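# Move masking tape from file cabinet drawer to desk

## Task

Find the masking tape roll, which sits in either the top or the middle drawer of one of the two short, narrow file cabinets with three drawers each, and set it on the desk. When you finish, all drawers in the room must be fully closed, no cabinet may have been moved noticeably from its spot, and the robot must not be toppled or leaning. Anything that stays in place only because the robot is holding it does not count.

## Robot and tools

Robot: a Hello Robot Stretch 3 with one arm. It has a two-wheeled base (0.33 m long, 0.34 m wide), a lift that rides up and down a mast, and a telescoping arm that reaches out to the robot's RIGHT side. The base cannot slide sideways, so to shift the gripper forward or back you drive the base. Turns pivot about the point between the drive wheels, 0.05 m behind the front edge. With the arm pulled in and the wrist folded, a turn sweeps a circle of radius 0.28 m. An unfolded, level wrist reaches past that circle.

Frames: the base frame has its origin on the floor midway between the wheels, with x forward, y left and z up. hand_pose is reported in this frame, at the point where the closed fingertips meet. The odometry frame is wherever the base frame was at the start. Heading runs from -3.142 to 3.142 and is positive to the left.

execute_actions takes {"actions": [...]}, a list run in order. Each action may have "robot", "steps" (integer 1 to 450 control steps at 30 per second, default 1) and "until". An action with only "steps" just waits. "robot" is one of three things: a single command object, a list of up to 8 commands executed one after another, or {"stop": true}, which brakes everything and clears the queue. A command object may hold:
- "base": exactly one key. {"translate_m": d} drives straight by d metres, an offset from where the base is when the command begins, with positive meaning forward and |d| at most 1. {"rotate_rad": d} spins in place by d radians, also an offset, with positive meaning left/counter-clockwise and |d| at most 3.2.
- "joints": a map from joint name to an absolute target. Joints you leave out keep their previous target. Ranges: lift_m 0 to 1.1 (arm height on the mast); arm_m 0 to 0.52 (extension); wrist_yaw_rad -1.345 to 4.42 (0 means aligned with the arm, positive swings toward the front, 3.0 folds it over the base); wrist_pitch_rad -1.57 to 0.451 (0 is level, negative tips the fingertips down); wrist_roll_rad -2.911 to 2.911; gripper_m -0.089 to 0.179 (larger is wider; the actual fingertip gap is about 0.007 less when nearly shut and 0.025 less when wide open); head_pan_rad -3.953 to 1.73 (0 is forward, positive is left, -1.57 faces along the arm); head_tilt_rad -1.53 to 0.419 (negative is down).
- "contact_limits": {"arm_m": effort} sets the motor effort in percent (1 to 100) at which the arm stops itself. It lasts until the next arm_m command.
Within one command, base and joint motions begin together. In a list, a {"pause_s": s} item (up to 15 s) waits. A new command overrides anything running and throws away the remainder of any older queue. If one value in a call is invalid, the entire call is rejected and nothing runs.

"until" stops an action early. {"robot": {"status": "ended"}} waits until nothing reports moving and no queue is running. Fields can also be compared, for example {"lift_m": [">", 0.3]} or {"base_status": ["!=", "moving"]}, using =, !=, <, <=, >, >=. Values are compared as printed. Since "done" allows some tolerance, do not wait for an exact "=". {"any": {"status": "ended"}} triggers when any single motion finishes.

zoom_image takes camera (head_camera, nav_camera or wrist_camera) and region [x0, y0, x1, y1] in image pixels, origin at top left, at most 504x504. Image sizes are head 896x504, nav 672x504 (fisheye) and wrist 644x364. head_camera and nav_camera both move with the head joints.

finished_scene takes scene, the number of the current scene. Call it only once every motion has stopped and the goal holds without the robot's help.

Results: base_status and joint_status report moving, done, off_target (at rest short of the goal, possibly still pushing), contact_stop, time_out, stopped, not_commanded or torque_fault. The bracket after base_status shows distance travelled versus goal, counted from the wheels, which can slip. joint_goals lists the current targets. measured_speeds comes from the encoders. The line with refusals, queue and queue_left counts refused goals and commands not yet started. Lines starting "refused:" or "dropped:" explain which goal failed, counting from 0. robot.on_its_own appears when the robot changed a target by itself, when a joint is slack or its servo is off, when a resting motor effort looks abnormal (load or pushing), and when base_tilt has drifted 3 degrees or more from its starting value. motor_effort is percent of maximum, positive toward higher joint values, with a bracketed peak; readings carry offsets and noise. lidar_m holds 12 distances in 30-degree sectors counter-clockwise from straight ahead (4th left, 7th behind, 10th right), measured in a plane 0.17 m above the floor. wrist_depth_mm and head_depth_mm are 7x7 grids of median depth. Every result comes with one image per camera.

Speed: the base moves fast only when lift_m is below 0.30, arm_m below 0.03 and wrist_yaw_rad above 2.54. Otherwise it is capped at 0.10 m/s and 0.63 rad/s.

Gripper: to grasp, command a value smaller than the object's width. To release, command at least 0.02 above the value at which contact happened. Neither the reading nor "done" tells you whether something is held, so check the images.

Self-collision: fold or unfold the wrist only with lift_m between 0.32 and 0.95, wrist_pitch_rad -0.4 and roll near 0. Once it is folded, the lift may go down to 0.25. If yaw is below -0.4, pitch the wrist to -0.5 or lower.

Things to avoid: pushing on rigid objects with the gripper above about 0.45 m, which can tip the robot; pushing a second time after a contact_stop; driving while holding or hooking something fixed; and snagging furniture, especially when reversing. If the robot tilts, reverse the last move in small steps, pull the gripper away, and lower lift_m to about 0.2. After a contact_stop the joint goes slack until you command it again. The wrist and head have no contact stop, and pushing hard with them can shut a servo off for 10 s. Also avoid dropping objects, slamming drawers, hard impacts, and knocking cabinets or items over. A loose object may occasionally get nudged by outside forces.

Each tool is called after ">>>" by a JSON object that holds its "api" and its "payload", one argument or row to a line.

## Session

>>> {"api": "execute_actions", "payload": {
  "actions": []
}}

Scene clock: 0.00 s.
robot.base_odometry: x=+0.000 y=+0.000 heading=+0.000 (m, m, rad; robot's odometry frame)
robot.turned_by_wheels: +0.000 (rad since the last result)
robot.turned_by_imu: +0.000 (rad since the last result)
robot.base_tilt: forward=-0.1 right=+0.8 (deg)
robot.lidar_m: 2.56 1.29 1.22 1.25 1.80 1.72 1.76 2.15 2.03 1.63 2.71 2.59
robot.head_depth_mm: 1896 2798 2841 2890 2915 2886 2117 / 1992 2933 3024 3010 3032 2832 2110 / 2085 3031 3101 3155 3144 2585 2127 / 2082 3166 3254 3313 3323 2708 2113 / 2096 3057 3312 3372 3430 3107 2120 / 2086 2797 2790 2815 2829 2777 2120 / 2077 2385 2414 2422 2444 2442 2115
robot.base_status: not_commanded
robot.joint_positions: lift_m=+0.339 arm_m=-0.002 wrist_yaw_rad=+3.062 wrist_pitch_rad=-0.376 wrist_roll_rad=-0.014 gripper_m=+0.037 head_pan_rad=-0.018 head_tilt_rad=-0.007
robot.joint_goals: lift_m=+0.339 arm_m=-0.002 wrist_yaw_rad=+3.062 wrist_pitch_rad=-0.376 wrist_roll_rad=-0.014 gripper_m=+0.037 head_pan_rad=-0.018 head_tilt_rad=-0.007
robot.joint_status: lift_m=not_commanded arm_m=not_commanded wrist_yaw_rad=not_commanded wrist_pitch_rad=not_commanded wrist_roll_rad=not_commanded gripper_m=not_commanded head_pan_rad=not_commanded head_tilt_rad=not_commanded
robot.measured_speeds: translate_m=+0.000 rotate_rad=+0.000 lift_m=+0.000 arm_m=+0.000 wrist_yaw_rad=+0.000 wrist_pitch_rad=+0.000 wrist_roll_rad=+0.000 head_pan_rad=+0.000 head_tilt_rad=+0.000
robot: refusals=0 queue=idle queue_left=0
robot.motor_effort: left_wheel=+0 right_wheel=+1 lift_m=+31 arm_m=+0 wrist_yaw_rad=+0 wrist_pitch_rad=+4 wrist_roll_rad=+0 gripper_m=-1 head_pan_rad=+0 head_tilt_rad=+2 (%)
robot.hand_pose: x=-0.0029 y=+0.0855 z=+0.3615 quat_wxyz=(+0.159, +0.694, +0.106, +0.694) (m; robot's base frame)
robot.wrist_depth_mm: - - - - - - 925 / - - - - - - - / - - - - - - - / 850 866 862 863 859 829 843 / 697 688 - 686 692 670 684 / 590 575 - 562 578 565 567 / 488 493 - 520 493 487 485
pictures: head_camera (sideways: a quarter turn clockwise sets it upright), nav_camera (sideways: a quarter turn counterclockwise sets it upright), wrist_camera
Images, in order (width x height): head_camera 896x504, nav_camera 672x504, wrist_camera 644x364.

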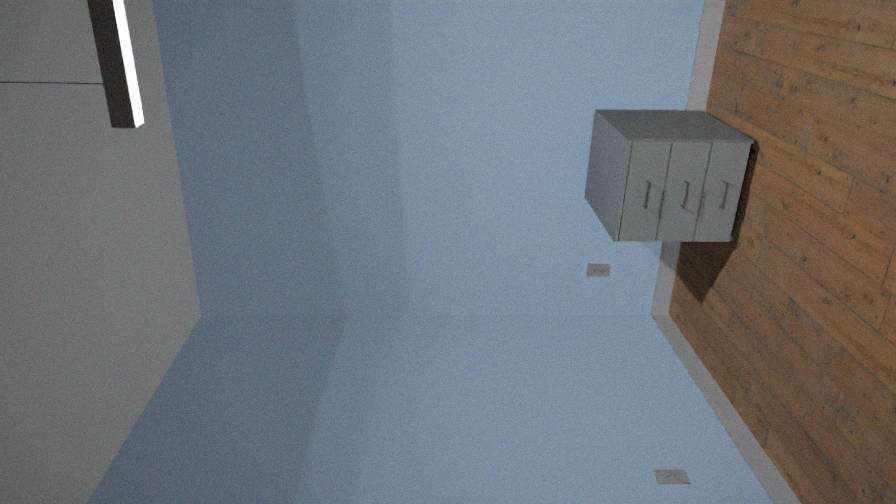

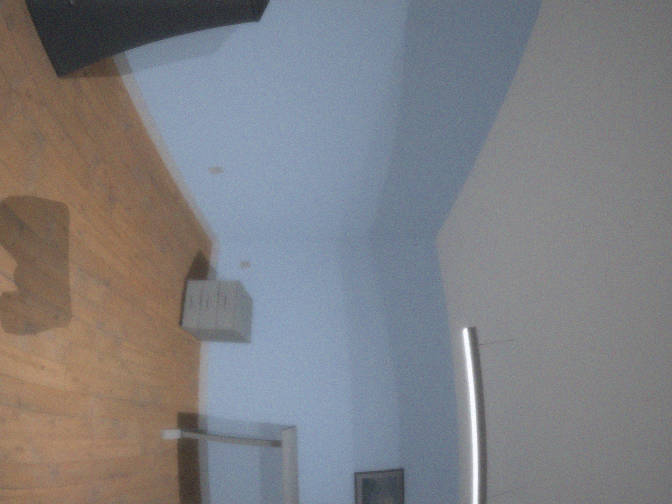

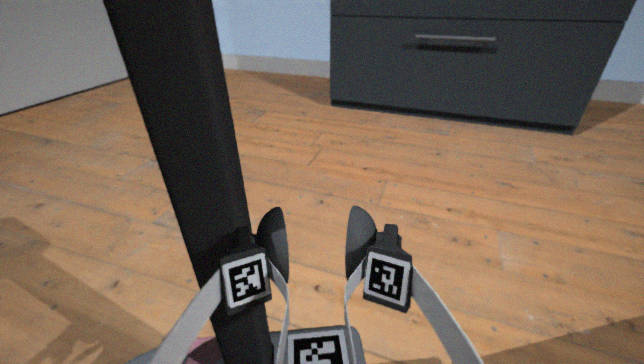

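>>> {"api": "execute_actions", "payload": {
  "actions": [
    {"robot": {"joints": {"head_pan_rad": -1.0, "head_tilt_rad": -0.4}}, "steps": 200, "until": {"robot": {"status": "ended"}}}
  ]
}}

>>> {"api": "execute_actions", "payload": {
  "actions": [
    {"robot": {"joints": {"head_pan_rad": -2.4, "head_tilt_rad": -0.4}}, "steps": 200, "until": {"robot": {"status": "ended"}}}
  ]
}}

>>> {"api": "execute_actions", "payload": {
  "actions": [
    {"robot": {"joints": {"head_pan_rad": -3.8, "head_tilt_rad": -0.4}}, "steps": 200, "until": {"robot": {"status": "ended"}}}
  ]
}}

Scene clock: 1.23 s.
robot.base_odometry: x=+0.000 y=+0.000 heading=+0.000 (m, m, rad; robot's odometry frame)
robot.turned_by_wheels: +0.000 (rad since the last result)
robot.turned_by_imu: +0.000 (rad since the last result)
robot.base_tilt: forward=-0.2 right=+0.9 (deg)
robot.lidar_m: 2.56 1.29 1.22 1.25 1.80 1.72 1.76 2.15 2.03 1.63 2.70 2.59
robot.head_depth_mm: 2302 2423 2539 2678 2033 1707 1383 / 2563 2701 2883 2945 2212 1696 1389 / 2939 3047 3344 3157 2204 1697 1385 / 3064 3277 3543 3106 2197 1694 1373 / 2927 3043 3344 3117 2192 1697 1381 / 2737 2905 3173 3094 2192 1694 1371 / 2606 2761 2974 3101 2170 1693 1372
robot.base_status: not_commanded
robot.joint_positions: lift_m=+0.339 arm_m=-0.002 wrist_yaw_rad=+3.062 wrist_pitch_rad=-0.376 wrist_roll_rad=-0.014 gripper_m=+0.037 head_pan_rad=-0.993 head_tilt_rad=-0.395
robot.joint_goals: lift_m=+0.339 arm_m=-0.002 wrist_yaw_rad=+3.062 wrist_pitch_rad=-0.376 wrist_roll_rad=-0.014 gripper_m=+0.037 head_pan_rad=-1.000 head_tilt_rad=-0.400
robot.joint_status: lift_m=not_commanded arm_m=not_commanded wrist_yaw_rad=not_commanded wrist_pitch_rad=not_commanded wrist_roll_rad=not_commanded gripper_m=not_commanded head_pan_rad=done head_tilt_rad=done
robot.measured_speeds: translate_m=+0.000 rotate_rad=+0.000 lift_m=+0.000 arm_m=+0.000 wrist_yaw_rad=+0.000 wrist_pitch_rad=+0.000 wrist_roll_rad=+0.000 head_pan_rad=+0.000 head_tilt_rad=+0.000
robot: refusals=0 queue=done queue_left=0
robot.motor_effort: left_wheel=+1(1) right_wheel=+1(1) lift_m=+31(31) arm_m=+0(0) wrist_yaw_rad=+0(0) wrist_pitch_rad=+4(4) wrist_roll_rad=+0(0) gripper_m=+1(0) head_pan_rad=-2(31) head_tilt_rad=-3(26) (%)
robot.hand_pose: x=-0.0029 y=+0.0855 z=+0.3615 quat_wxyz=(+0.159, +0.694, +0.106, +0.694) (m; robot's base frame)
robot.wrist_depth_mm: - - - - - - 927 / - - - - - - - / - - - - - - - / 874 860 903 843 864 854 852 / 696 689 - 673 697 680 668 / 583 585 - 564 580 566 564 / 494 496 - 521 492 489 494
pictures: head_camera (sideways: a quarter turn clockwise sets it upright), nav_camera (sideways: a quarter turn counterclockwise sets it upright), wrist_camera
Images, in order (width x height): head_camera 896x504, nav_camera 672x504, wrist_camera 644x364.

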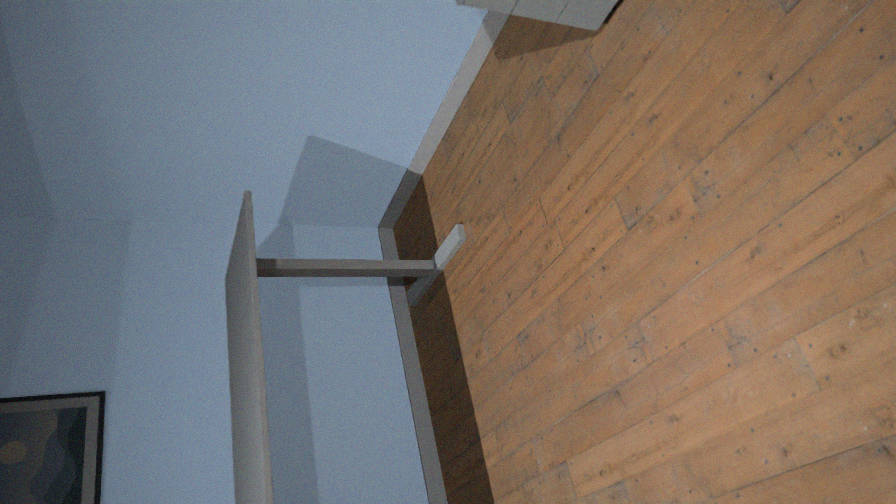

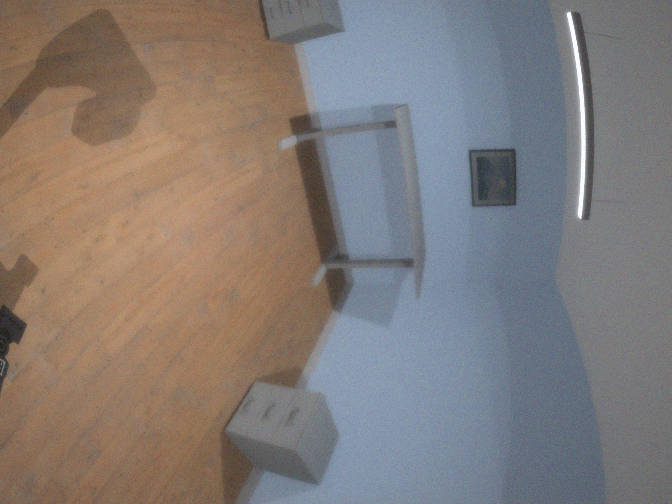

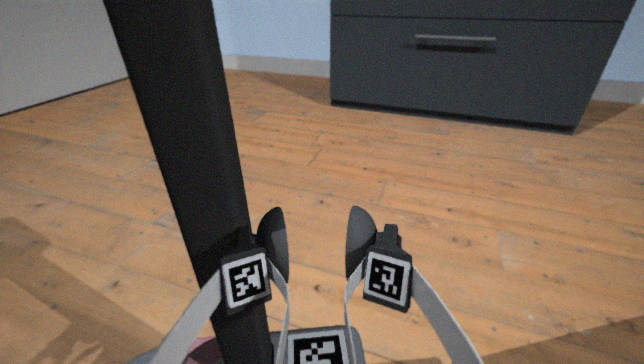

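Scene clock: 2.53 s.
robot.base_odometry: x=+0.000 y=+0.000 heading=+0.000 (m, m, rad; robot's odometry frame)
robot.turned_by_wheels: +0.000 (rad since the last result)
robot.turned_by_imu: +0.000 (rad since the last result)
robot.base_tilt: forward=-0.1 right=+0.8 (deg)
robot.lidar_m: 2.55 1.29 1.22 1.25 1.80 1.72 1.76 2.16 2.03 1.62 2.72 2.59
robot.head_depth_mm: 2121 2307 2494 2671 2210 1697 1383 / 2032 2213 2399 2625 2224 1704 1383 / 1958 2116 2300 2504 2200 1711 1372 / 1885 2021 2200 2398 2189 1687 1378 / 1812 1946 2095 2279 2181 1695 1378 / 1749 1882 2038 2172 2181 1688 1370 / 1678 1793 1931 2082 2163 1688 1381
robot.base_status: not_commanded
robot.joint_positions: lift_m=+0.339 arm_m=-0.002 wrist_yaw_rad=+3.062 wrist_pitch_rad=-0.376 wrist_roll_rad=-0.014 gripper_m=+0.037 head_pan_rad=-2.393 head_tilt_rad=-0.395
robot.joint_goals: lift_m=+0.339 arm_m=-0.002 wrist_yaw_rad=+3.062 wrist_pitch_rad=-0.376 wrist_roll_rad=-0.014 gripper_m=+0.037 head_pan_rad=-2.400 head_tilt_rad=-0.400
robot.joint_status: lift_m=not_commanded arm_m=not_commanded wrist_yaw_rad=not_commanded wrist_pitch_rad=not_commanded wrist_roll_rad=not_commanded gripper_m=not_commanded head_pan_rad=done head_tilt_rad=done
robot.measured_speeds: translate_m=+0.000 rotate_rad=+0.000 lift_m=+0.000 arm_m=+0.000 wrist_yaw_rad=+0.000 wrist_pitch_rad=+0.000 wrist_roll_rad=+0.000 head_pan_rad=+0.000 head_tilt_rad=+0.000
robot: refusals=0 queue=done queue_left=0
robot.motor_effort: left_wheel=+1(1) right_wheel=+1(1) lift_m=+31(31) arm_m=+0(0) wrist_yaw_rad=+0(1) wrist_pitch_rad=+4(4) wrist_roll_rad=+0(0) gripper_m=+0(0) head_pan_rad=-3(33) head_tilt_rad=-2(2) (%)
robot.hand_pose: x=-0.0029 y=+0.0855 z=+0.3615 quat_wxyz=(+0.159, +0.694, +0.106, +0.694) (m; robot's base frame)
robot.wrist_depth_mm: - - - - - - 904 / - - - - - - - / - - - - - - - / 878 868 864 850 858 862 852 / 709 695 - 689 688 674 662 / 578 583 - 558 586 562 558 / 497 493 - 526 486 493 488
pictures: head_camera (sideways: a quarter turn clockwise sets it upright), nav_camera (sideways: a quarter turn counterclockwise sets it upright), wrist_camera
Images, in order (width x height): head_camera 896x504, nav_camera 672x504, wrist_camera 644x364.

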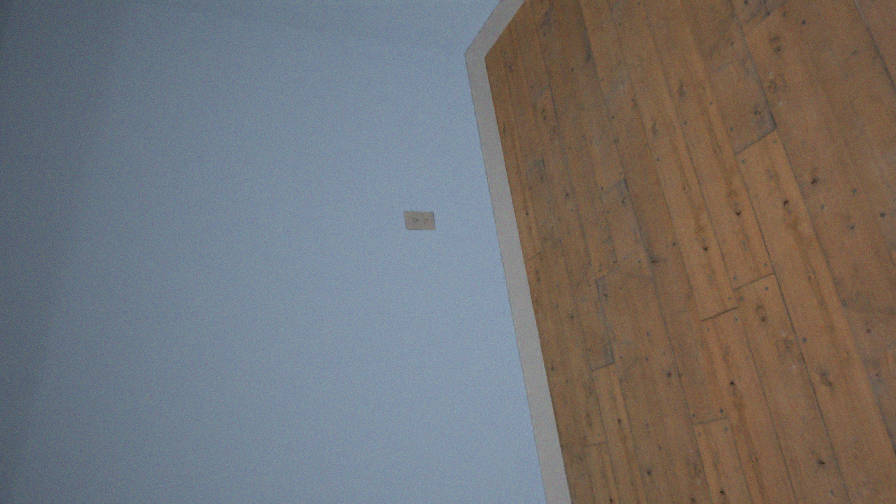

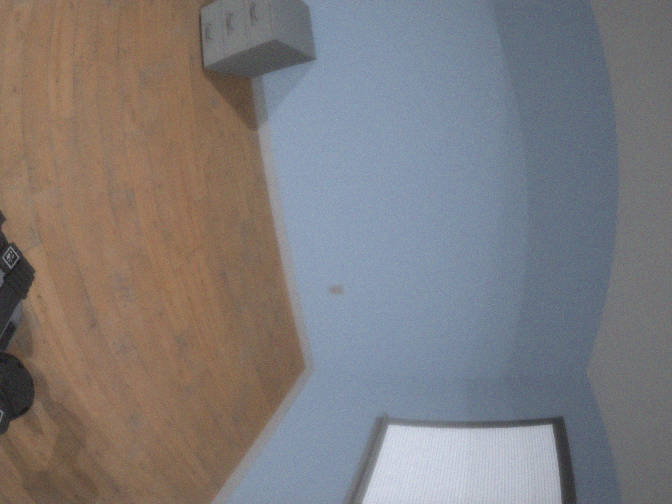

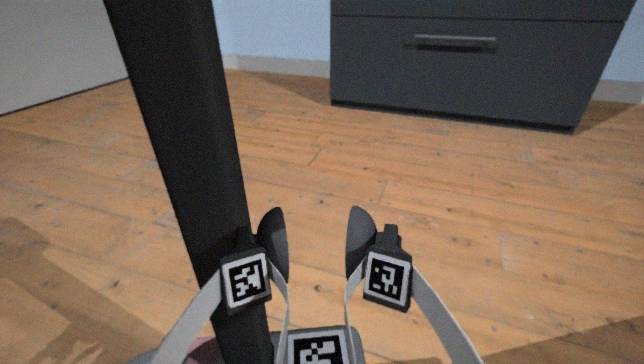

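Scene clock: 3.83 s.
robot.base_odometry: x=+0.000 y=+0.000 heading=+0.000 (m, m, rad; robot's odometry frame)
robot.turned_by_wheels: +0.000 (rad since the last result)
robot.turned_by_imu: +0.000 (rad since the last result)
robot.base_tilt: forward=-0.3 right=+0.9 (deg)
robot.lidar_m: 2.55 1.29 1.23 1.25 1.80 1.72 1.76 2.16 2.03 1.62 2.70 2.59
robot.head_depth_mm: 1578 1702 1832 - - - - / 1539 1667 1816 1979 2120 1719 1401 / 1531 1660 1770 1958 2095 1696 1384 / 1495 1621 1761 1913 2042 1689 1383 / 1471 1582 1708 1863 1993 1694 1371 / 1447 1556 1671 1826 1963 1687 1386 / 1412 1521 1624 1771 1929 1684 1383
robot.base_status: not_commanded
robot.joint_positions: lift_m=+0.339 arm_m=-0.002 wrist_yaw_rad=+3.062 wrist_pitch_rad=-0.376 wrist_roll_rad=-0.014 gripper_m=+0.037 head_pan_rad=-3.793 head_tilt_rad=-0.395
robot.joint_goals: lift_m=+0.339 arm_m=-0.002 wrist_yaw_rad=+3.062 wrist_pitch_rad=-0.376 wrist_roll_rad=-0.014 gripper_m=+0.037 head_pan_rad=-3.800 head_tilt_rad=-0.400
robot.joint_status: lift_m=not_commanded arm_m=not_commanded wrist_yaw_rad=not_commanded wrist_pitch_rad=not_commanded wrist_roll_rad=not_commanded gripper_m=not_commanded head_pan_rad=done head_tilt_rad=done
robot.measured_speeds: translate_m=+0.000 rotate_rad=+0.000 lift_m=+0.000 arm_m=+0.000 wrist_yaw_rad=+0.000 wrist_pitch_rad=+0.000 wrist_roll_rad=+0.000 head_pan_rad=+0.000 head_tilt_rad=+0.000
robot: refusals=0 queue=done queue_left=0
robot.motor_effort: left_wheel=+1(1) right_wheel=+1(1) lift_m=+31(31) arm_m=+0(0) wrist_yaw_rad=+1(0) wrist_pitch_rad=+4(4) wrist_roll_rad=+0(0) gripper_m=+0(0) head_pan_rad=-3(30) head_tilt_rad=-1(2) (%)
robot.hand_pose: x=-0.0029 y=+0.0855 z=+0.3615 quat_wxyz=(+0.159, +0.694, +0.106, +0.694) (m; robot's base frame)
robot.wrist_depth_mm: - - - - - - 918 / - - - - - - - / - - - - - - - / 872 856 878 855 849 822 837 / 690 711 - 683 695 683 689 / 586 576 - 556 580 569 568 / 493 496 - 524 485 487 493
pictures: head_camera (sideways: a quarter turn clockwise sets it upright), nav_camera (sideways: a quarter turn counterclockwise sets it upright), wrist_camera
Images, in order (width x height): head_camera 896x504, nav_camera 672x504, wrist_camera 644x364.

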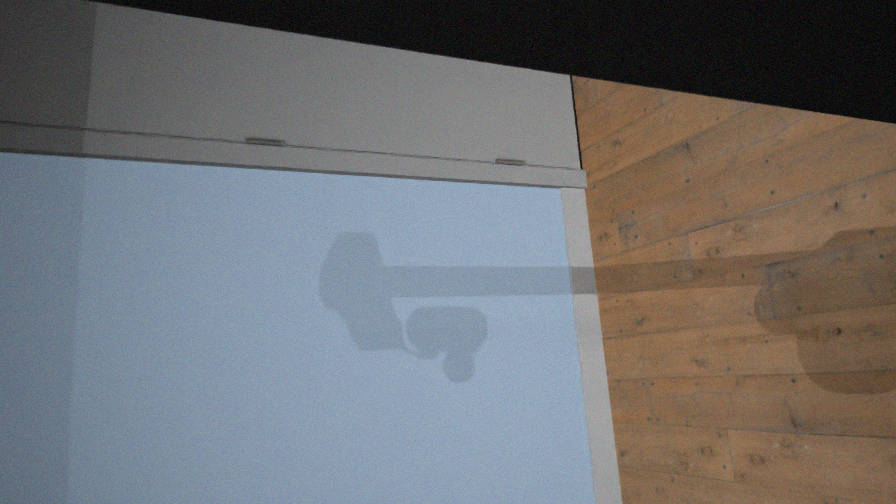

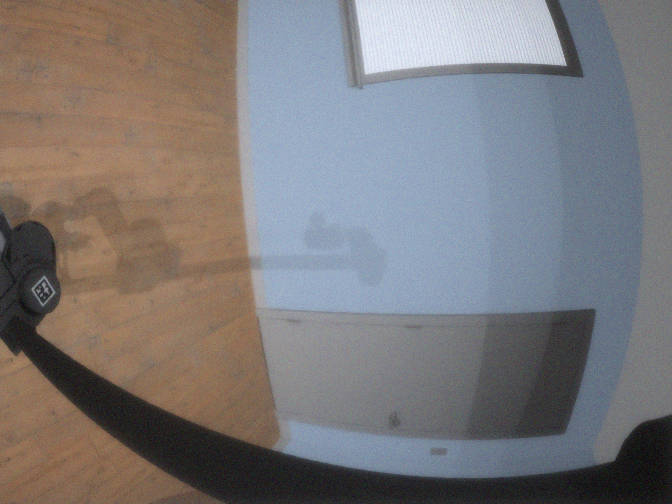

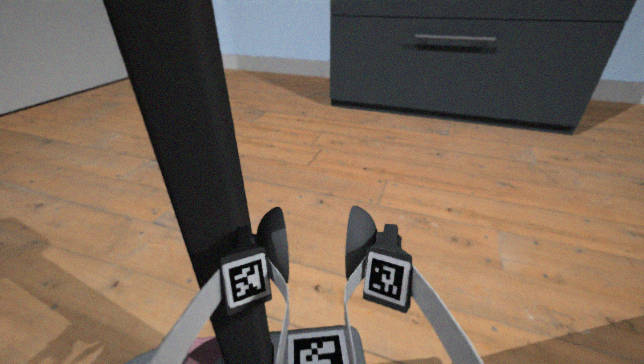

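>>> {"api": "execute_actions", "payload": {
  "actions": [
    {"robot": {"joints": {"head_pan_rad": -1.55, "head_tilt_rad": -0.5}}, "steps": 200, "until": {"robot": {"status": "ended"}}}
  ]
}}

>>> {"api": "execute_actions", "payload": {
  "actions": [
    {"robot": {"joints": {"head_pan_rad": 1.05, "head_tilt_rad": -0.4}}, "steps": 200, "until": {"robot": {"status": "ended"}}}
  ]
}}

Scene clock: 5.63 s.
robot.base_odometry: x=+0.000 y=+0.000 heading=+0.000 (m, m, rad; robot's odometry frame)
robot.turned_by_wheels: +0.000 (rad since the last result)
robot.turned_by_imu: +0.000 (rad since the last result)
robot.base_tilt: forward=-0.1 right=+0.8 (deg)
robot.lidar_m: 2.56 1.29 1.22 1.26 1.80 1.72 1.76 2.16 2.03 1.63 2.70 2.59
robot.head_depth_mm: 1702 1836 2001 2170 1948 1559 1296 / 1778 1904 2085 2297 1937 1557 1290 / 1835 2021 2171 2272 1938 1552 1292 / 1939 2104 2225 1896 1929 1552 1293 / 2033 2238 2383 2003 1914 1537 1289 / 2142 2354 2638 2530 1911 1545 1286 / 2264 2491 2772 2554 1927 1536 1281
robot.base_status: not_commanded
robot.joint_positions: lift_m=+0.339 arm_m=-0.002 wrist_yaw_rad=+3.062 wrist_pitch_rad=-0.376 wrist_roll_rad=-0.014 gripper_m=+0.037 head_pan_rad=-1.557 head_tilt_rad=-0.494
robot.joint_goals: lift_m=+0.339 arm_m=-0.002 wrist_yaw_rad=+3.062 wrist_pitch_rad=-0.376 wrist_roll_rad=-0.014 gripper_m=+0.037 head_pan_rad=-1.550 head_tilt_rad=-0.500
robot.joint_status: lift_m=not_commanded arm_m=not_commanded wrist_yaw_rad=not_commanded wrist_pitch_rad=not_commanded wrist_roll_rad=not_commanded gripper_m=not_commanded head_pan_rad=done head_tilt_rad=done
robot.measured_speeds: translate_m=+0.000 rotate_rad=+0.000 lift_m=+0.000 arm_m=+0.000 wrist_yaw_rad=+0.000 wrist_pitch_rad=+0.000 wrist_roll_rad=+0.000 head_pan_rad=+0.000 head_tilt_rad=+0.000
robot: refusals=0 queue=done queue_left=0
robot.motor_effort: left_wheel=+1(1) right_wheel=+0(1) lift_m=+31(31) arm_m=+0(0) wrist_yaw_rad=+1(1) wrist_pitch_rad=+4(4) wrist_roll_rad=+0(0) gripper_m=+0(0) head_pan_rad=+2(30) head_tilt_rad=-3(13) (%)
robot.hand_pose: x=-0.0029 y=+0.0855 z=+0.3615 quat_wxyz=(+0.159, +0.694, +0.106, +0.694) (m; robot's base frame)
robot.wrist_depth_mm: - - - - - - 911 / - - - - - - - / - - - - - - - / 872 861 882 854 853 861 840 / 699 696 - 684 698 677 675 / 577 572 - 565 578 565 570 / 498 493 - 524 490 491 480
pictures: head_camera (sideways: a quarter turn clockwise sets it upright), nav_camera (sideways: a quarter turn counterclockwise sets it upright), wrist_camera
Images, in order (width x height): head_camera 896x504, nav_camera 672x504, wrist_camera 644x364.

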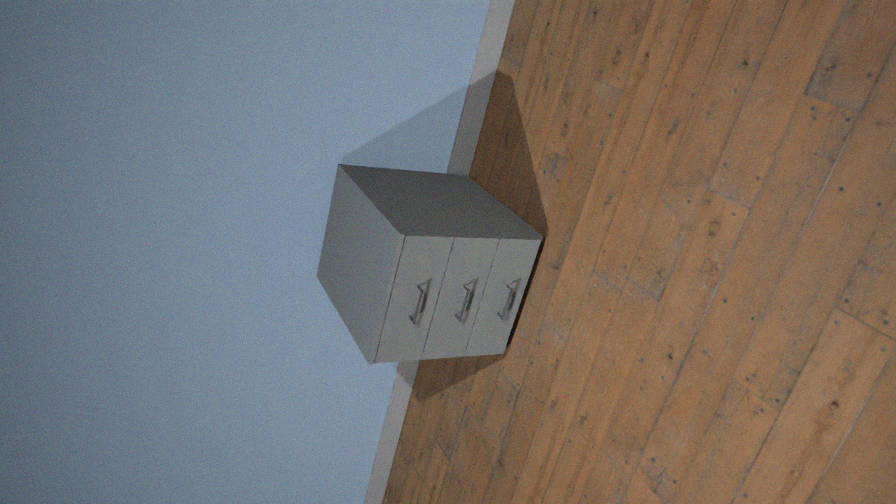

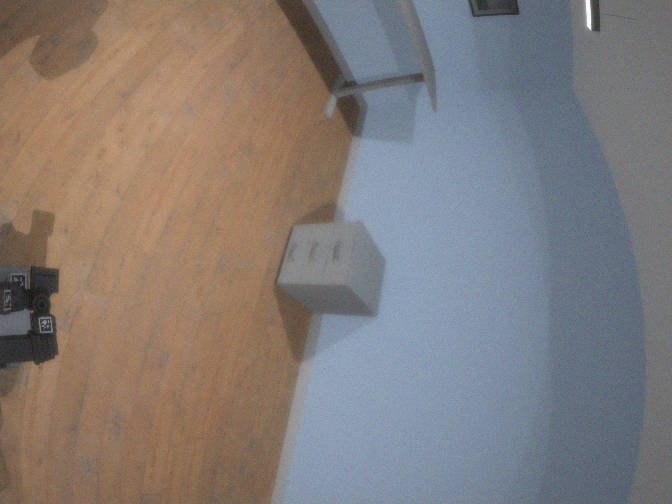

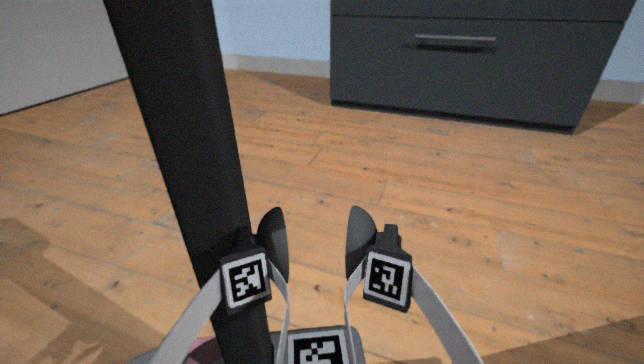

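Scene clock: 7.50 s.
robot.base_odometry: x=+0.000 y=+0.000 heading=+0.000 (m, m, rad; robot's odometry frame)
robot.turned_by_wheels: +0.000 (rad since the last result)
robot.turned_by_imu: +0.000 (rad since the last result)
robot.base_tilt: forward=-0.3 right=+1.0 (deg)
robot.lidar_m: 2.55 1.29 1.22 1.25 1.80 1.72 1.76 2.15 2.03 1.62 2.71 2.59
robot.head_depth_mm: 1496 1622 1769 1945 2086 1691 1372 / 1486 1605 1256 1338 1518 1622 1367 / 1480 1589 1249 1324 1461 1587 1373 / 1467 1576 1236 1313 1450 1574 1365 / 1461 1577 1225 1305 1438 1576 1367 / 1440 1548 1217 1296 1430 1567 1354 / 1431 1539 1210 1287 1416 1564 1363
robot.base_status: not_commanded
robot.joint_positions: lift_m=+0.339 arm_m=-0.002 wrist_yaw_rad=+3.062 wrist_pitch_rad=-0.376 wrist_roll_rad=-0.014 gripper_m=+0.037 head_pan_rad=+1.043 head_tilt_rad=-0.409
robot.joint_goals: lift_m=+0.339 arm_m=-0.002 wrist_yaw_rad=+3.062 wrist_pitch_rad=-0.376 wrist_roll_rad=-0.014 gripper_m=+0.037 head_pan_rad=+1.050 head_tilt_rad=-0.400
robot.joint_status: lift_m=not_commanded arm_m=not_commanded wrist_yaw_rad=not_commanded wrist_pitch_rad=not_commanded wrist_roll_rad=not_commanded gripper_m=not_commanded head_pan_rad=done head_tilt_rad=done
robot.measured_speeds: translate_m=+0.000 rotate_rad=+0.000 lift_m=+0.000 arm_m=+0.000 wrist_yaw_rad=+0.000 wrist_pitch_rad=+0.000 wrist_roll_rad=+0.000 head_pan_rad=+0.000 head_tilt_rad=+0.000
robot: refusals=0 queue=done queue_left=0
robot.motor_effort: left_wheel=+0(0) right_wheel=+1(1) lift_m=+31(31) arm_m=+0(0) wrist_yaw_rad=+0(1) wrist_pitch_rad=+4(4) wrist_roll_rad=+0(0) gripper_m=-1(0) head_pan_rad=+2(34) head_tilt_rad=+4(14) (%)
robot.hand_pose: x=-0.0029 y=+0.0855 z=+0.3615 quat_wxyz=(+0.159, +0.694, +0.106, +0.694) (m; robot's base frame)
robot.wrist_depth_mm: - - - - - - 913 / - - - - - - - / - - - - - - - / 873 876 866 865 846 840 830 / 685 692 - 695 709 686 690 / 579 583 - 563 574 560 569 / 499 494 - 519 486 485 492
pictures: head_camera (sideways: a quarter turn clockwise sets it upright), nav_camera (sideways: a quarter turn counterclockwise sets it upright), wrist_camera
Images, in order (width x height): head_camera 896x504, nav_camera 672x504, wrist_camera 644x364.

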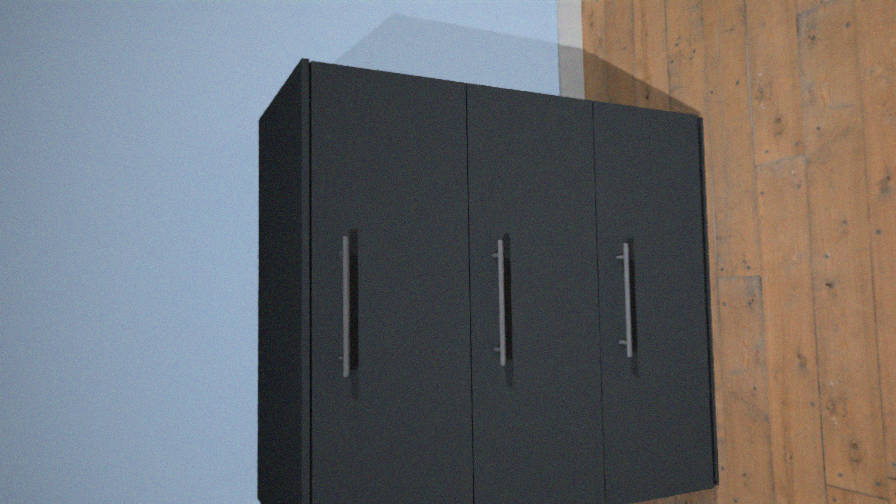

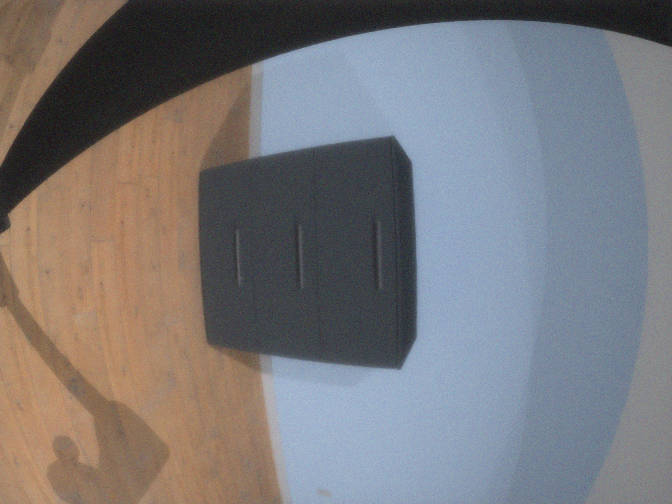

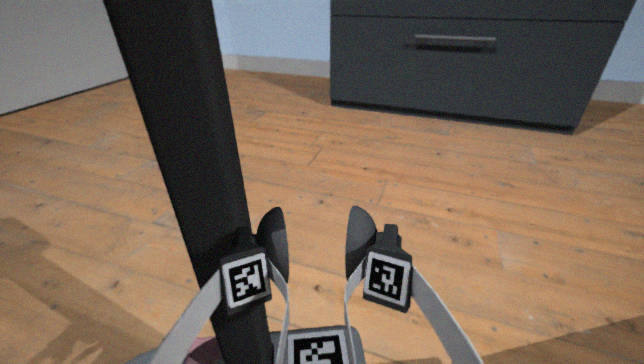

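>>> {"api": "execute_actions", "payload": {
  "actions": [
    {"robot": [{"joints": {"lift_m": 0.28, "head_pan_rad": -1.57, "head_tilt_rad": -0.75}}, {"base": {"rotate_rad": -1.076}}, {"base": {"translate_m": 1.0}}, {"base": {"translate_m": 0.16}}, {"base": {"rotate_rad": 0.616}}], "steps": 450, "until": {"robot": {"status": "ended"}}}
  ]
}}

Scene clock: 20.90 s.
robot.base_odometry: x=+0.551 y=-1.021 heading=-0.460 (m, m, rad; robot's odometry frame)
robot.turned_by_wheels: -0.460 (rad since the last result)
robot.turned_by_imu: -0.456 (rad since the last result)
robot.base_tilt: forward=-0.2 right=+0.8 (deg)
robot.lidar_m: 1.68 2.01 2.17 1.95 1.96 2.76 2.67 1.94 0.84 0.82 1.42 1.79
robot.head_depth_mm: 1192 1354 1574 1763 1550 1328 1162 / 1188 1353 1496 1182 1478 1324 1166 / 1183 1360 1371 1153 1349 1324 1159 / 1194 1356 1367 1156 1353 1315 1157 / 1190 1350 1468 1155 1434 1320 1154 / 1194 1357 1574 1779 1525 1312 1152 / 1198 1353 1580 1771 1532 1315 1152
robot.base_status: done (rotate_rad +0.6159 of +0.6160)
robot.joint_positions: lift_m=+0.280 arm_m=-0.002 wrist_yaw_rad=+3.062 wrist_pitch_rad=-0.376 wrist_roll_rad=-0.014 gripper_m=+0.037 head_pan_rad=-1.563 head_tilt_rad=-0.741
robot.joint_goals: lift_m=+0.280 arm_m=-0.002 wrist_yaw_rad=+3.062 wrist_pitch_rad=-0.376 wrist_roll_rad=-0.014 gripper_m=+0.037 head_pan_rad=-1.570 head_tilt_rad=-0.750
robot.joint_status: lift_m=done arm_m=not_commanded wrist_yaw_rad=not_commanded wrist_pitch_rad=not_commanded wrist_roll_rad=not_commanded gripper_m=not_commanded head_pan_rad=done head_tilt_rad=done
robot.measured_speeds: translate_m=+0.000 rotate_rad=+0.000 lift_m=+0.000 arm_m=+0.000 wrist_yaw_rad=+0.000 wrist_pitch_rad=+0.000 wrist_roll_rad=+0.000 head_pan_rad=+0.000 head_tilt_rad=+0.000
robot: refusals=0 queue=done queue_left=0
robot.motor_effort: left_wheel=-1(8) right_wheel=+3(10) lift_m=+17(31) arm_m=+0(0) wrist_yaw_rad=+0(0) wrist_pitch_rad=+4(4) wrist_roll_rad=+0(0) gripper_m=+0(0) head_pan_rad=-3(32) head_tilt_rad=-3(26) (%)
robot.hand_pose: x=-0.0029 y=+0.0855 z=+0.3026 quat_wxyz=(+0.160, +0.694, +0.106, +0.694) (m; robot's base frame)
robot.wrist_depth_mm: - - - - - - - / - - - - - - - / - - - - - - - / 769 761 785 757 747 752 743 / 611 608 - 606 616 598 586 / 506 503 - 515 513 503 502 / 444 - - - 433 430 426
pictures: head_camera (sideways: a quarter turn clockwise sets it upright), nav_camera (sideways: a quarter turn counterclockwise sets it upright), wrist_camera
Images, in order (width x height): head_camera 896x504, nav_camera 672x504, wrist_camera 644x364.

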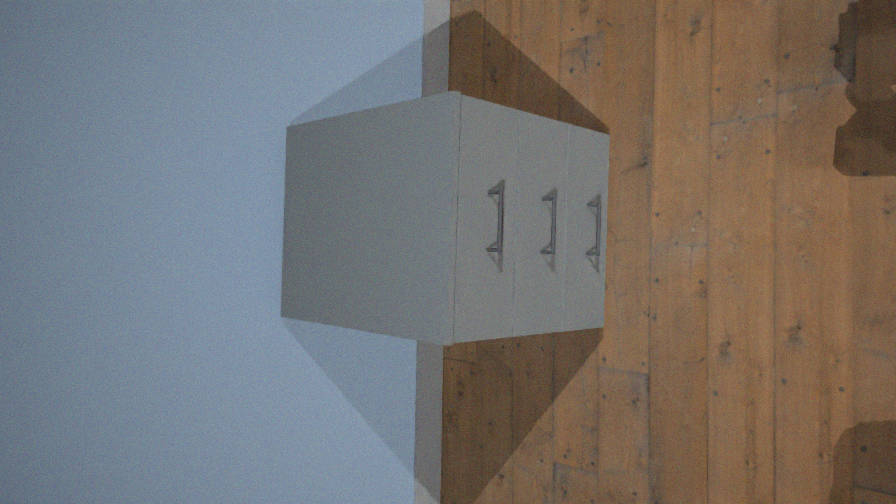

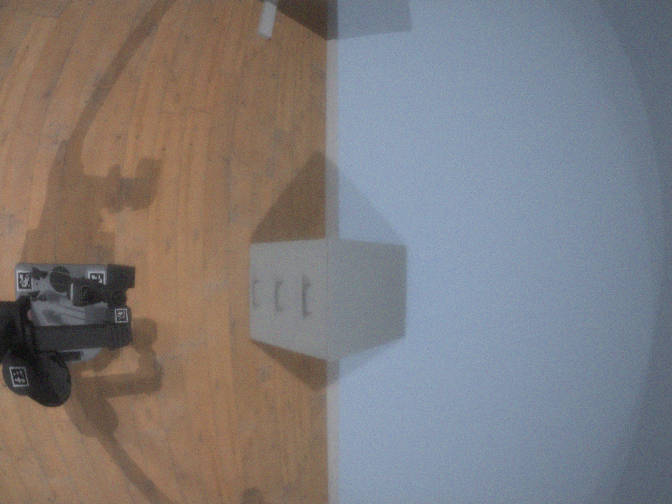

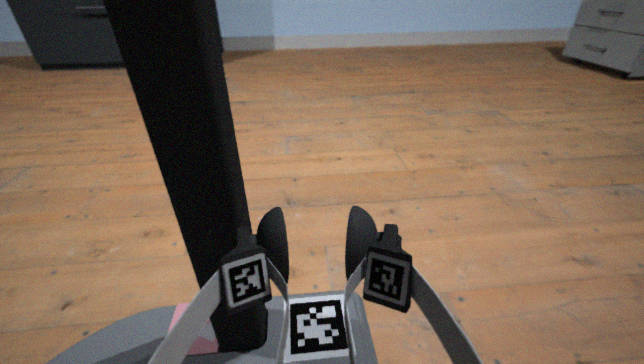

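>>> {"api": "execute_actions", "payload": {
  "actions": [
    {"robot": [{"joints": {"lift_m": 0.4, "wrist_pitch_rad": -0.4, "wrist_roll_rad": 0}}, {"joints": {"wrist_yaw_rad": 0.0}}, {"joints": {"wrist_pitch_rad": 0.0, "gripper_m": 0.1}}], "steps": 450, "until": {"robot": {"status": "ended"}}}
  ]
}}

Scene clock: 26.53 s.
robot.base_odometry: x=+0.551 y=-1.021 heading=-0.460 (m, m, rad; robot's odometry frame)
robot.turned_by_wheels: +0.000 (rad since the last result)
robot.turned_by_imu: -0.001 (rad since the last result)
robot.base_tilt: forward=-0.3 right=+0.9 (deg)
robot.lidar_m: 1.67 2.01 2.16 1.94 1.96 2.77 2.66 1.94 0.84 0.81 1.42 1.79
robot.head_depth_mm: 1186 1354 1579 1775 1556 1337 1166 / 1190 1356 1509 1178 1480 1330 1157 / 1187 1355 1366 1152 1348 1326 1159 / 1185 1351 1370 1157 1350 1319 1200 / 1189 1362 1470 1163 1429 1313 1153 / 1190 1357 1575 1794 1529 1314 1154 / 1193 1357 1575 1775 1524 1309 1148
robot.base_status: done (rotate_rad +0.6159 of +0.6160)
robot.joint_positions: lift_m=+0.399 arm_m=-0.002 wrist_yaw_rad=+0.002 wrist_pitch_rad=-0.023 wrist_roll_rad=-0.005 gripper_m=+0.100 head_pan_rad=-1.563 head_tilt_rad=-0.741
robot.joint_goals: lift_m=+0.400 arm_m=-0.002 wrist_yaw_rad=+0.000 wrist_pitch_rad=+0.000 wrist_roll_rad=+0.000 gripper_m=+0.100 head_pan_rad=-1.570 head_tilt_rad=-0.750
robot.joint_status: lift_m=done arm_m=not_commanded wrist_yaw_rad=done wrist_pitch_rad=done wrist_roll_rad=done gripper_m=done head_pan_rad=done head_tilt_rad=done
robot.measured_speeds: translate_m=+0.000 rotate_rad=+0.000 lift_m=+0.000 arm_m=+0.000 wrist_yaw_rad=+0.000 wrist_pitch_rad=+0.000 wrist_roll_rad=+0.000 head_pan_rad=+0.000 head_tilt_rad=+0.000
robot: refusals=0 queue=done queue_left=0
robot.motor_effort: left_wheel=-1(1) right_wheel=+3(3) lift_m=+44(44) arm_m=+0(0) wrist_yaw_rad=-1(2) wrist_pitch_rad=+7(7) wrist_roll_rad=+3(2) gripper_m=+0(80) head_pan_rad=-3(2) head_tilt_rad=-4(4) (%)
robot.hand_pose: x=-0.0210 y=-0.3989 z=+0.5083 quat_wxyz=(+0.709, +0.009, -0.705, -0.008) (m; robot's base frame)
robot.wrist_depth_mm: - - - - - - - / - - - - - - - / - - - - - - - / - - - 578 571 - - / - - 607 594 583 - - / - - 622 603 615 - - / 829 815 767 646 646 778 775
pictures: head_camera (sideways: a quarter turn clockwise sets it upright), nav_camera (sideways: a quarter turn counterclockwise sets it upright), wrist_camera
Images, in order (width x height): head_camera 896x504, nav_camera 672x504, wrist_camera 644x364.

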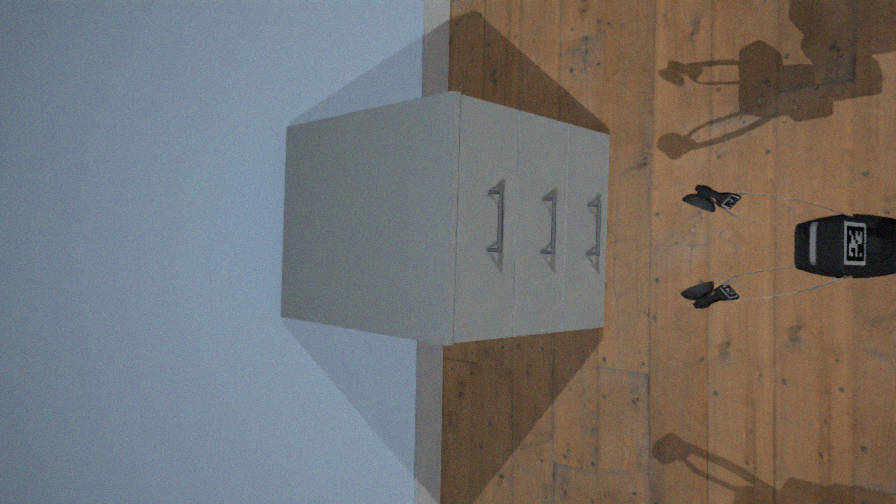

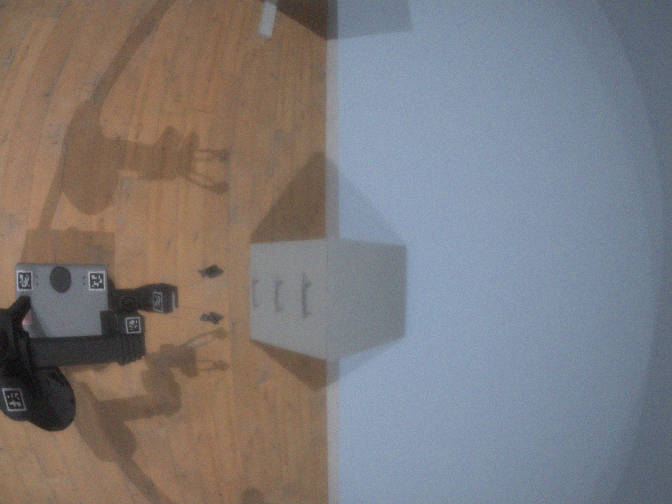

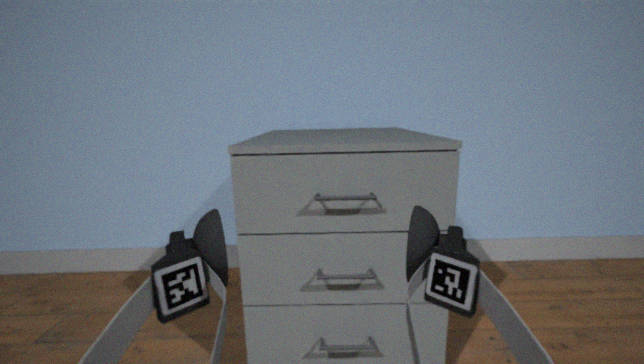

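>>> {"api": "execute_actions", "payload": {
  "actions": [
    {"robot": {"base": {"translate_m": -0.05}, "joints": {"lift_m": 0.297, "wrist_roll_rad": 1.57, "wrist_pitch_rad": 0.02, "arm_m": 0.28, "gripper_m": 0.08}}, "steps": 450, "until": {"robot": {"status": "ended"}}}
  ]
}}

Scene clock: 29.97 s.
robot.base_odometry: x=+0.506 y=-0.999 heading=-0.460 (m, m, rad; robot's odometry frame)
robot.turned_by_wheels: +0.000 (rad since the last result)
robot.turned_by_imu: -0.001 (rad since the last result)
robot.base_tilt: forward=-0.2 right=+0.9 (deg)
robot.lidar_m: 1.72 2.04 2.24 1.93 1.95 2.71 2.61 1.94 0.84 0.81 1.41 1.84
robot.head_depth_mm: 1185 1365 1583 1763 1549 1329 1165 / 1182 1352 1571 1747 1544 1316 1160 / 1189 1356 1375 1146 1342 1347 1161 / 1188 1351 1360 1153 1357 1264 1153 / 1192 1356 1364 1155 1355 1319 1153 / 1193 1356 1586 1732 1528 1317 1150 / 1190 1344 1578 1761 1526 1315 1146
robot.base_status: done (translate_m -0.0500 of -0.0500)
robot.joint_positions: lift_m=+0.298 arm_m=+0.280 wrist_yaw_rad=+0.001 wrist_pitch_rad=-0.001 wrist_roll_rad=+1.567 gripper_m=+0.080 head_pan_rad=-1.563 head_tilt_rad=-0.741
robot.joint_goals: lift_m=+0.297 arm_m=+0.280 wrist_yaw_rad=+0.000 wrist_pitch_rad=+0.020 wrist_roll_rad=+1.570 gripper_m=+0.080 head_pan_rad=-1.570 head_tilt_rad=-0.750
robot.joint_status: lift_m=done arm_m=done wrist_yaw_rad=done wrist_pitch_rad=done wrist_roll_rad=done gripper_m=done head_pan_rad=done head_tilt_rad=done
robot.measured_speeds: translate_m=+0.000 rotate_rad=+0.000 lift_m=+0.000 arm_m=+0.000 wrist_yaw_rad=+0.000 wrist_pitch_rad=+0.000 wrist_roll_rad=+0.000 head_pan_rad=+0.000 head_tilt_rad=+0.000
robot: refusals=0 queue=done queue_left=0
robot.motor_effort: left_wheel=-1(5) right_wheel=+3(5) lift_m=+16(43) arm_m=+3(4) wrist_yaw_rad=+0(2) wrist_pitch_rad=+6(8) wrist_roll_rad=+2(5) gripper_m=+0(73) head_pan_rad=-3(3) head_tilt_rad=-3(3) (%)
robot.hand_pose: x=-0.0212 y=-0.6808 z=+0.4115 quat_wxyz=(+0.002, +0.000, -1.000, -0.001) (m; robot's base frame)
robot.wrist_depth_mm: 748 753 263 264 266 267 268 / 781 783 273 273 276 276 277 / 806 804 281 280 285 283 286 / 816 812 294 293 294 294 297 / 843 873 302 303 305 306 309 / 868 880 313 313 316 321 319 / 927 895 328 327 327 329 330
pictures: head_camera (sideways: a quarter turn clockwise sets it upright), nav_camera (sideways: a quarter turn counterclockwise sets it upright), wrist_camera
Images, in order (width x height): head_camera 896x504, nav_camera 672x504, wrist_camera 644x364.

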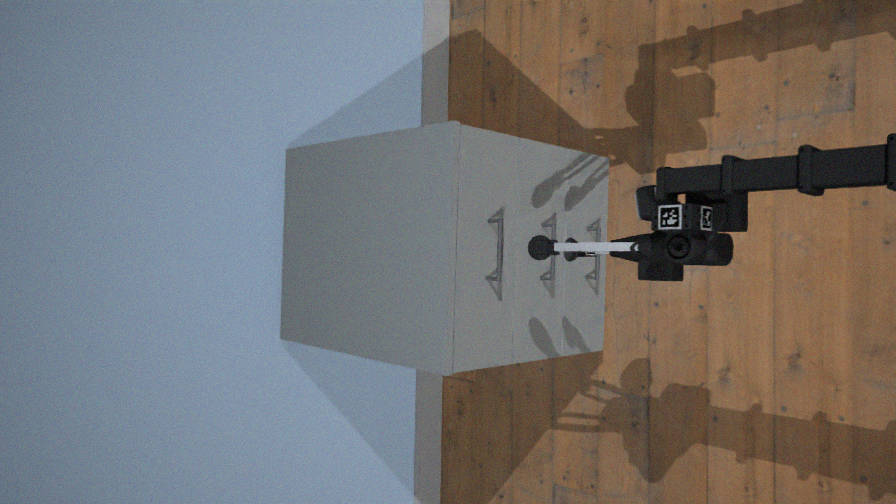

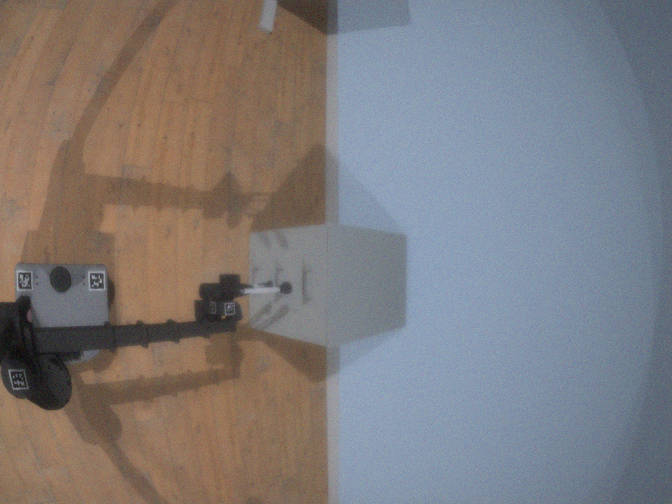

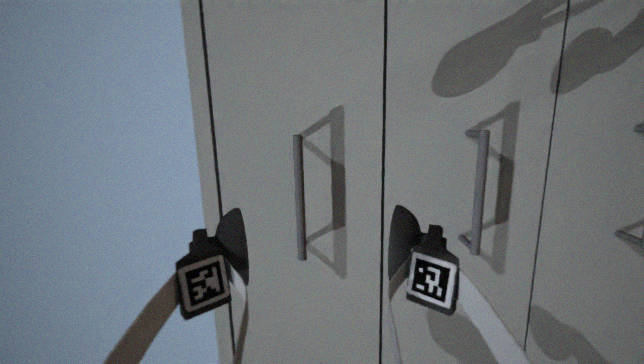

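>>> {"api": "execute_actions", "payload": {
  "actions": [
    {"robot": [{"joints": {"lift_m": 0.313}}, {"joints": {"arm_m": 0.36}}], "steps": 450, "until": {"robot": {"status": "ended"}}}
  ]
}}

Scene clock: 32.47 s.
robot.base_odometry: x=+0.506 y=-0.999 heading=-0.460 (m, m, rad; robot's odometry frame)
robot.turned_by_wheels: +0.000 (rad since the last result)
robot.turned_by_imu: +0.000 (rad since the last result)
robot.base_tilt: forward=-0.1 right=+0.9 (deg)
robot.lidar_m: 1.72 2.06 2.24 1.93 1.95 2.72 2.61 1.94 0.84 0.81 1.42 1.84
robot.head_depth_mm: 1188 1342 1565 1770 1551 1335 1165 / 1187 1349 1579 1752 1546 1329 1159 / 1194 1349 1374 1151 1294 1315 1158 / 1188 1355 1368 1152 1306 1297 1155 / 1189 1350 1360 1154 1345 1314 1156 / 1188 1354 1578 1747 1525 1310 1149 / 1190 1350 1573 1763 1526 1308 1148
robot.base_status: done (translate_m -0.0500 of -0.0500)
robot.joint_positions: lift_m=+0.312 arm_m=+0.360 wrist_yaw_rad=+0.001 wrist_pitch_rad=-0.001 wrist_roll_rad=+1.567 gripper_m=+0.080 head_pan_rad=-1.563 head_tilt_rad=-0.741
robot.joint_goals: lift_m=+0.313 arm_m=+0.360 wrist_yaw_rad=+0.000 wrist_pitch_rad=+0.020 wrist_roll_rad=+1.570 gripper_m=+0.080 head_pan_rad=-1.570 head_tilt_rad=-0.750
robot.joint_status: lift_m=done arm_m=done wrist_yaw_rad=done wrist_pitch_rad=done wrist_roll_rad=done gripper_m=done head_pan_rad=done head_tilt_rad=done
robot.measured_speeds: translate_m=+0.000 rotate_rad=+0.000 lift_m=+0.000 arm_m=+0.000 wrist_yaw_rad=+0.000 wrist_pitch_rad=+0.000 wrist_roll_rad=+0.000 head_pan_rad=+0.000 head_tilt_rad=+0.000
robot: refusals=0 queue=done queue_left=0
robot.motor_effort: left_wheel=-1(1) right_wheel=+3(3) lift_m=+44(48) arm_m=+3(4) wrist_yaw_rad=+0(1) wrist_pitch_rad=+7(6) wrist_roll_rad=+2(2) gripper_m=+0(1) head_pan_rad=-3(3) head_tilt_rad=-3(3) (%)
robot.hand_pose: x=-0.0212 y=-0.7608 z=+0.4265 quat_wxyz=(+0.002, +0.000, -1.000, -0.001) (m; robot's base frame)
robot.wrist_depth_mm: 685 675 191 192 192 194 194 / 700 708 198 199 200 201 202 / 721 733 204 205 206 207 207 / 749 745 211 212 213 215 214 / 760 771 218 219 221 222 222 / 813 807 228 226 230 231 233 / 803 821 238 238 239 239 241
pictures: head_camera (sideways: a quarter turn clockwise sets it upright), nav_camera (sideways: a quarter turn counterclockwise sets it upright), wrist_camera
Images, in order (width x height): head_camera 896x504, nav_camera 672x504, wrist_camera 644x364.

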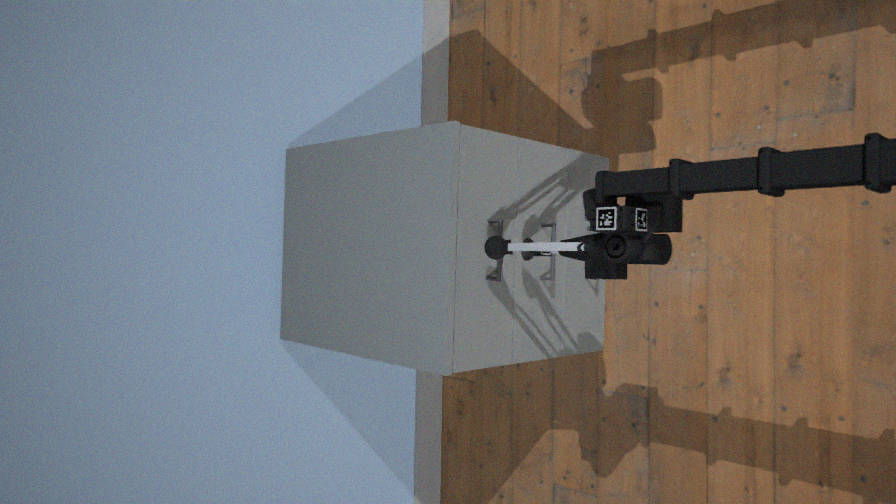

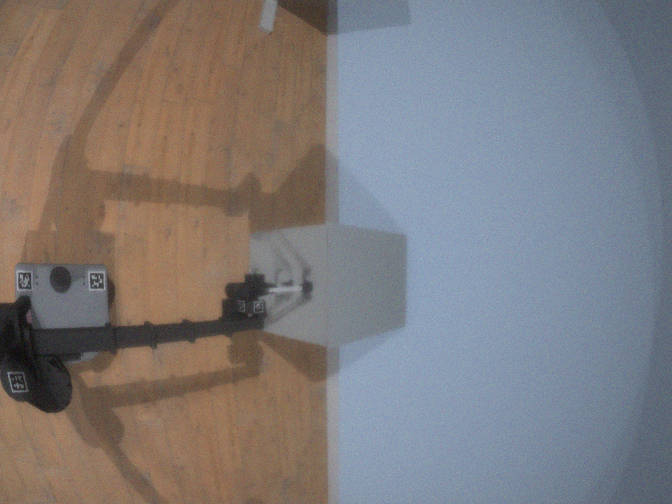

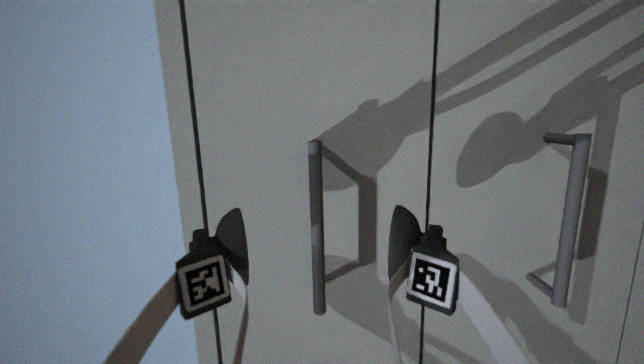

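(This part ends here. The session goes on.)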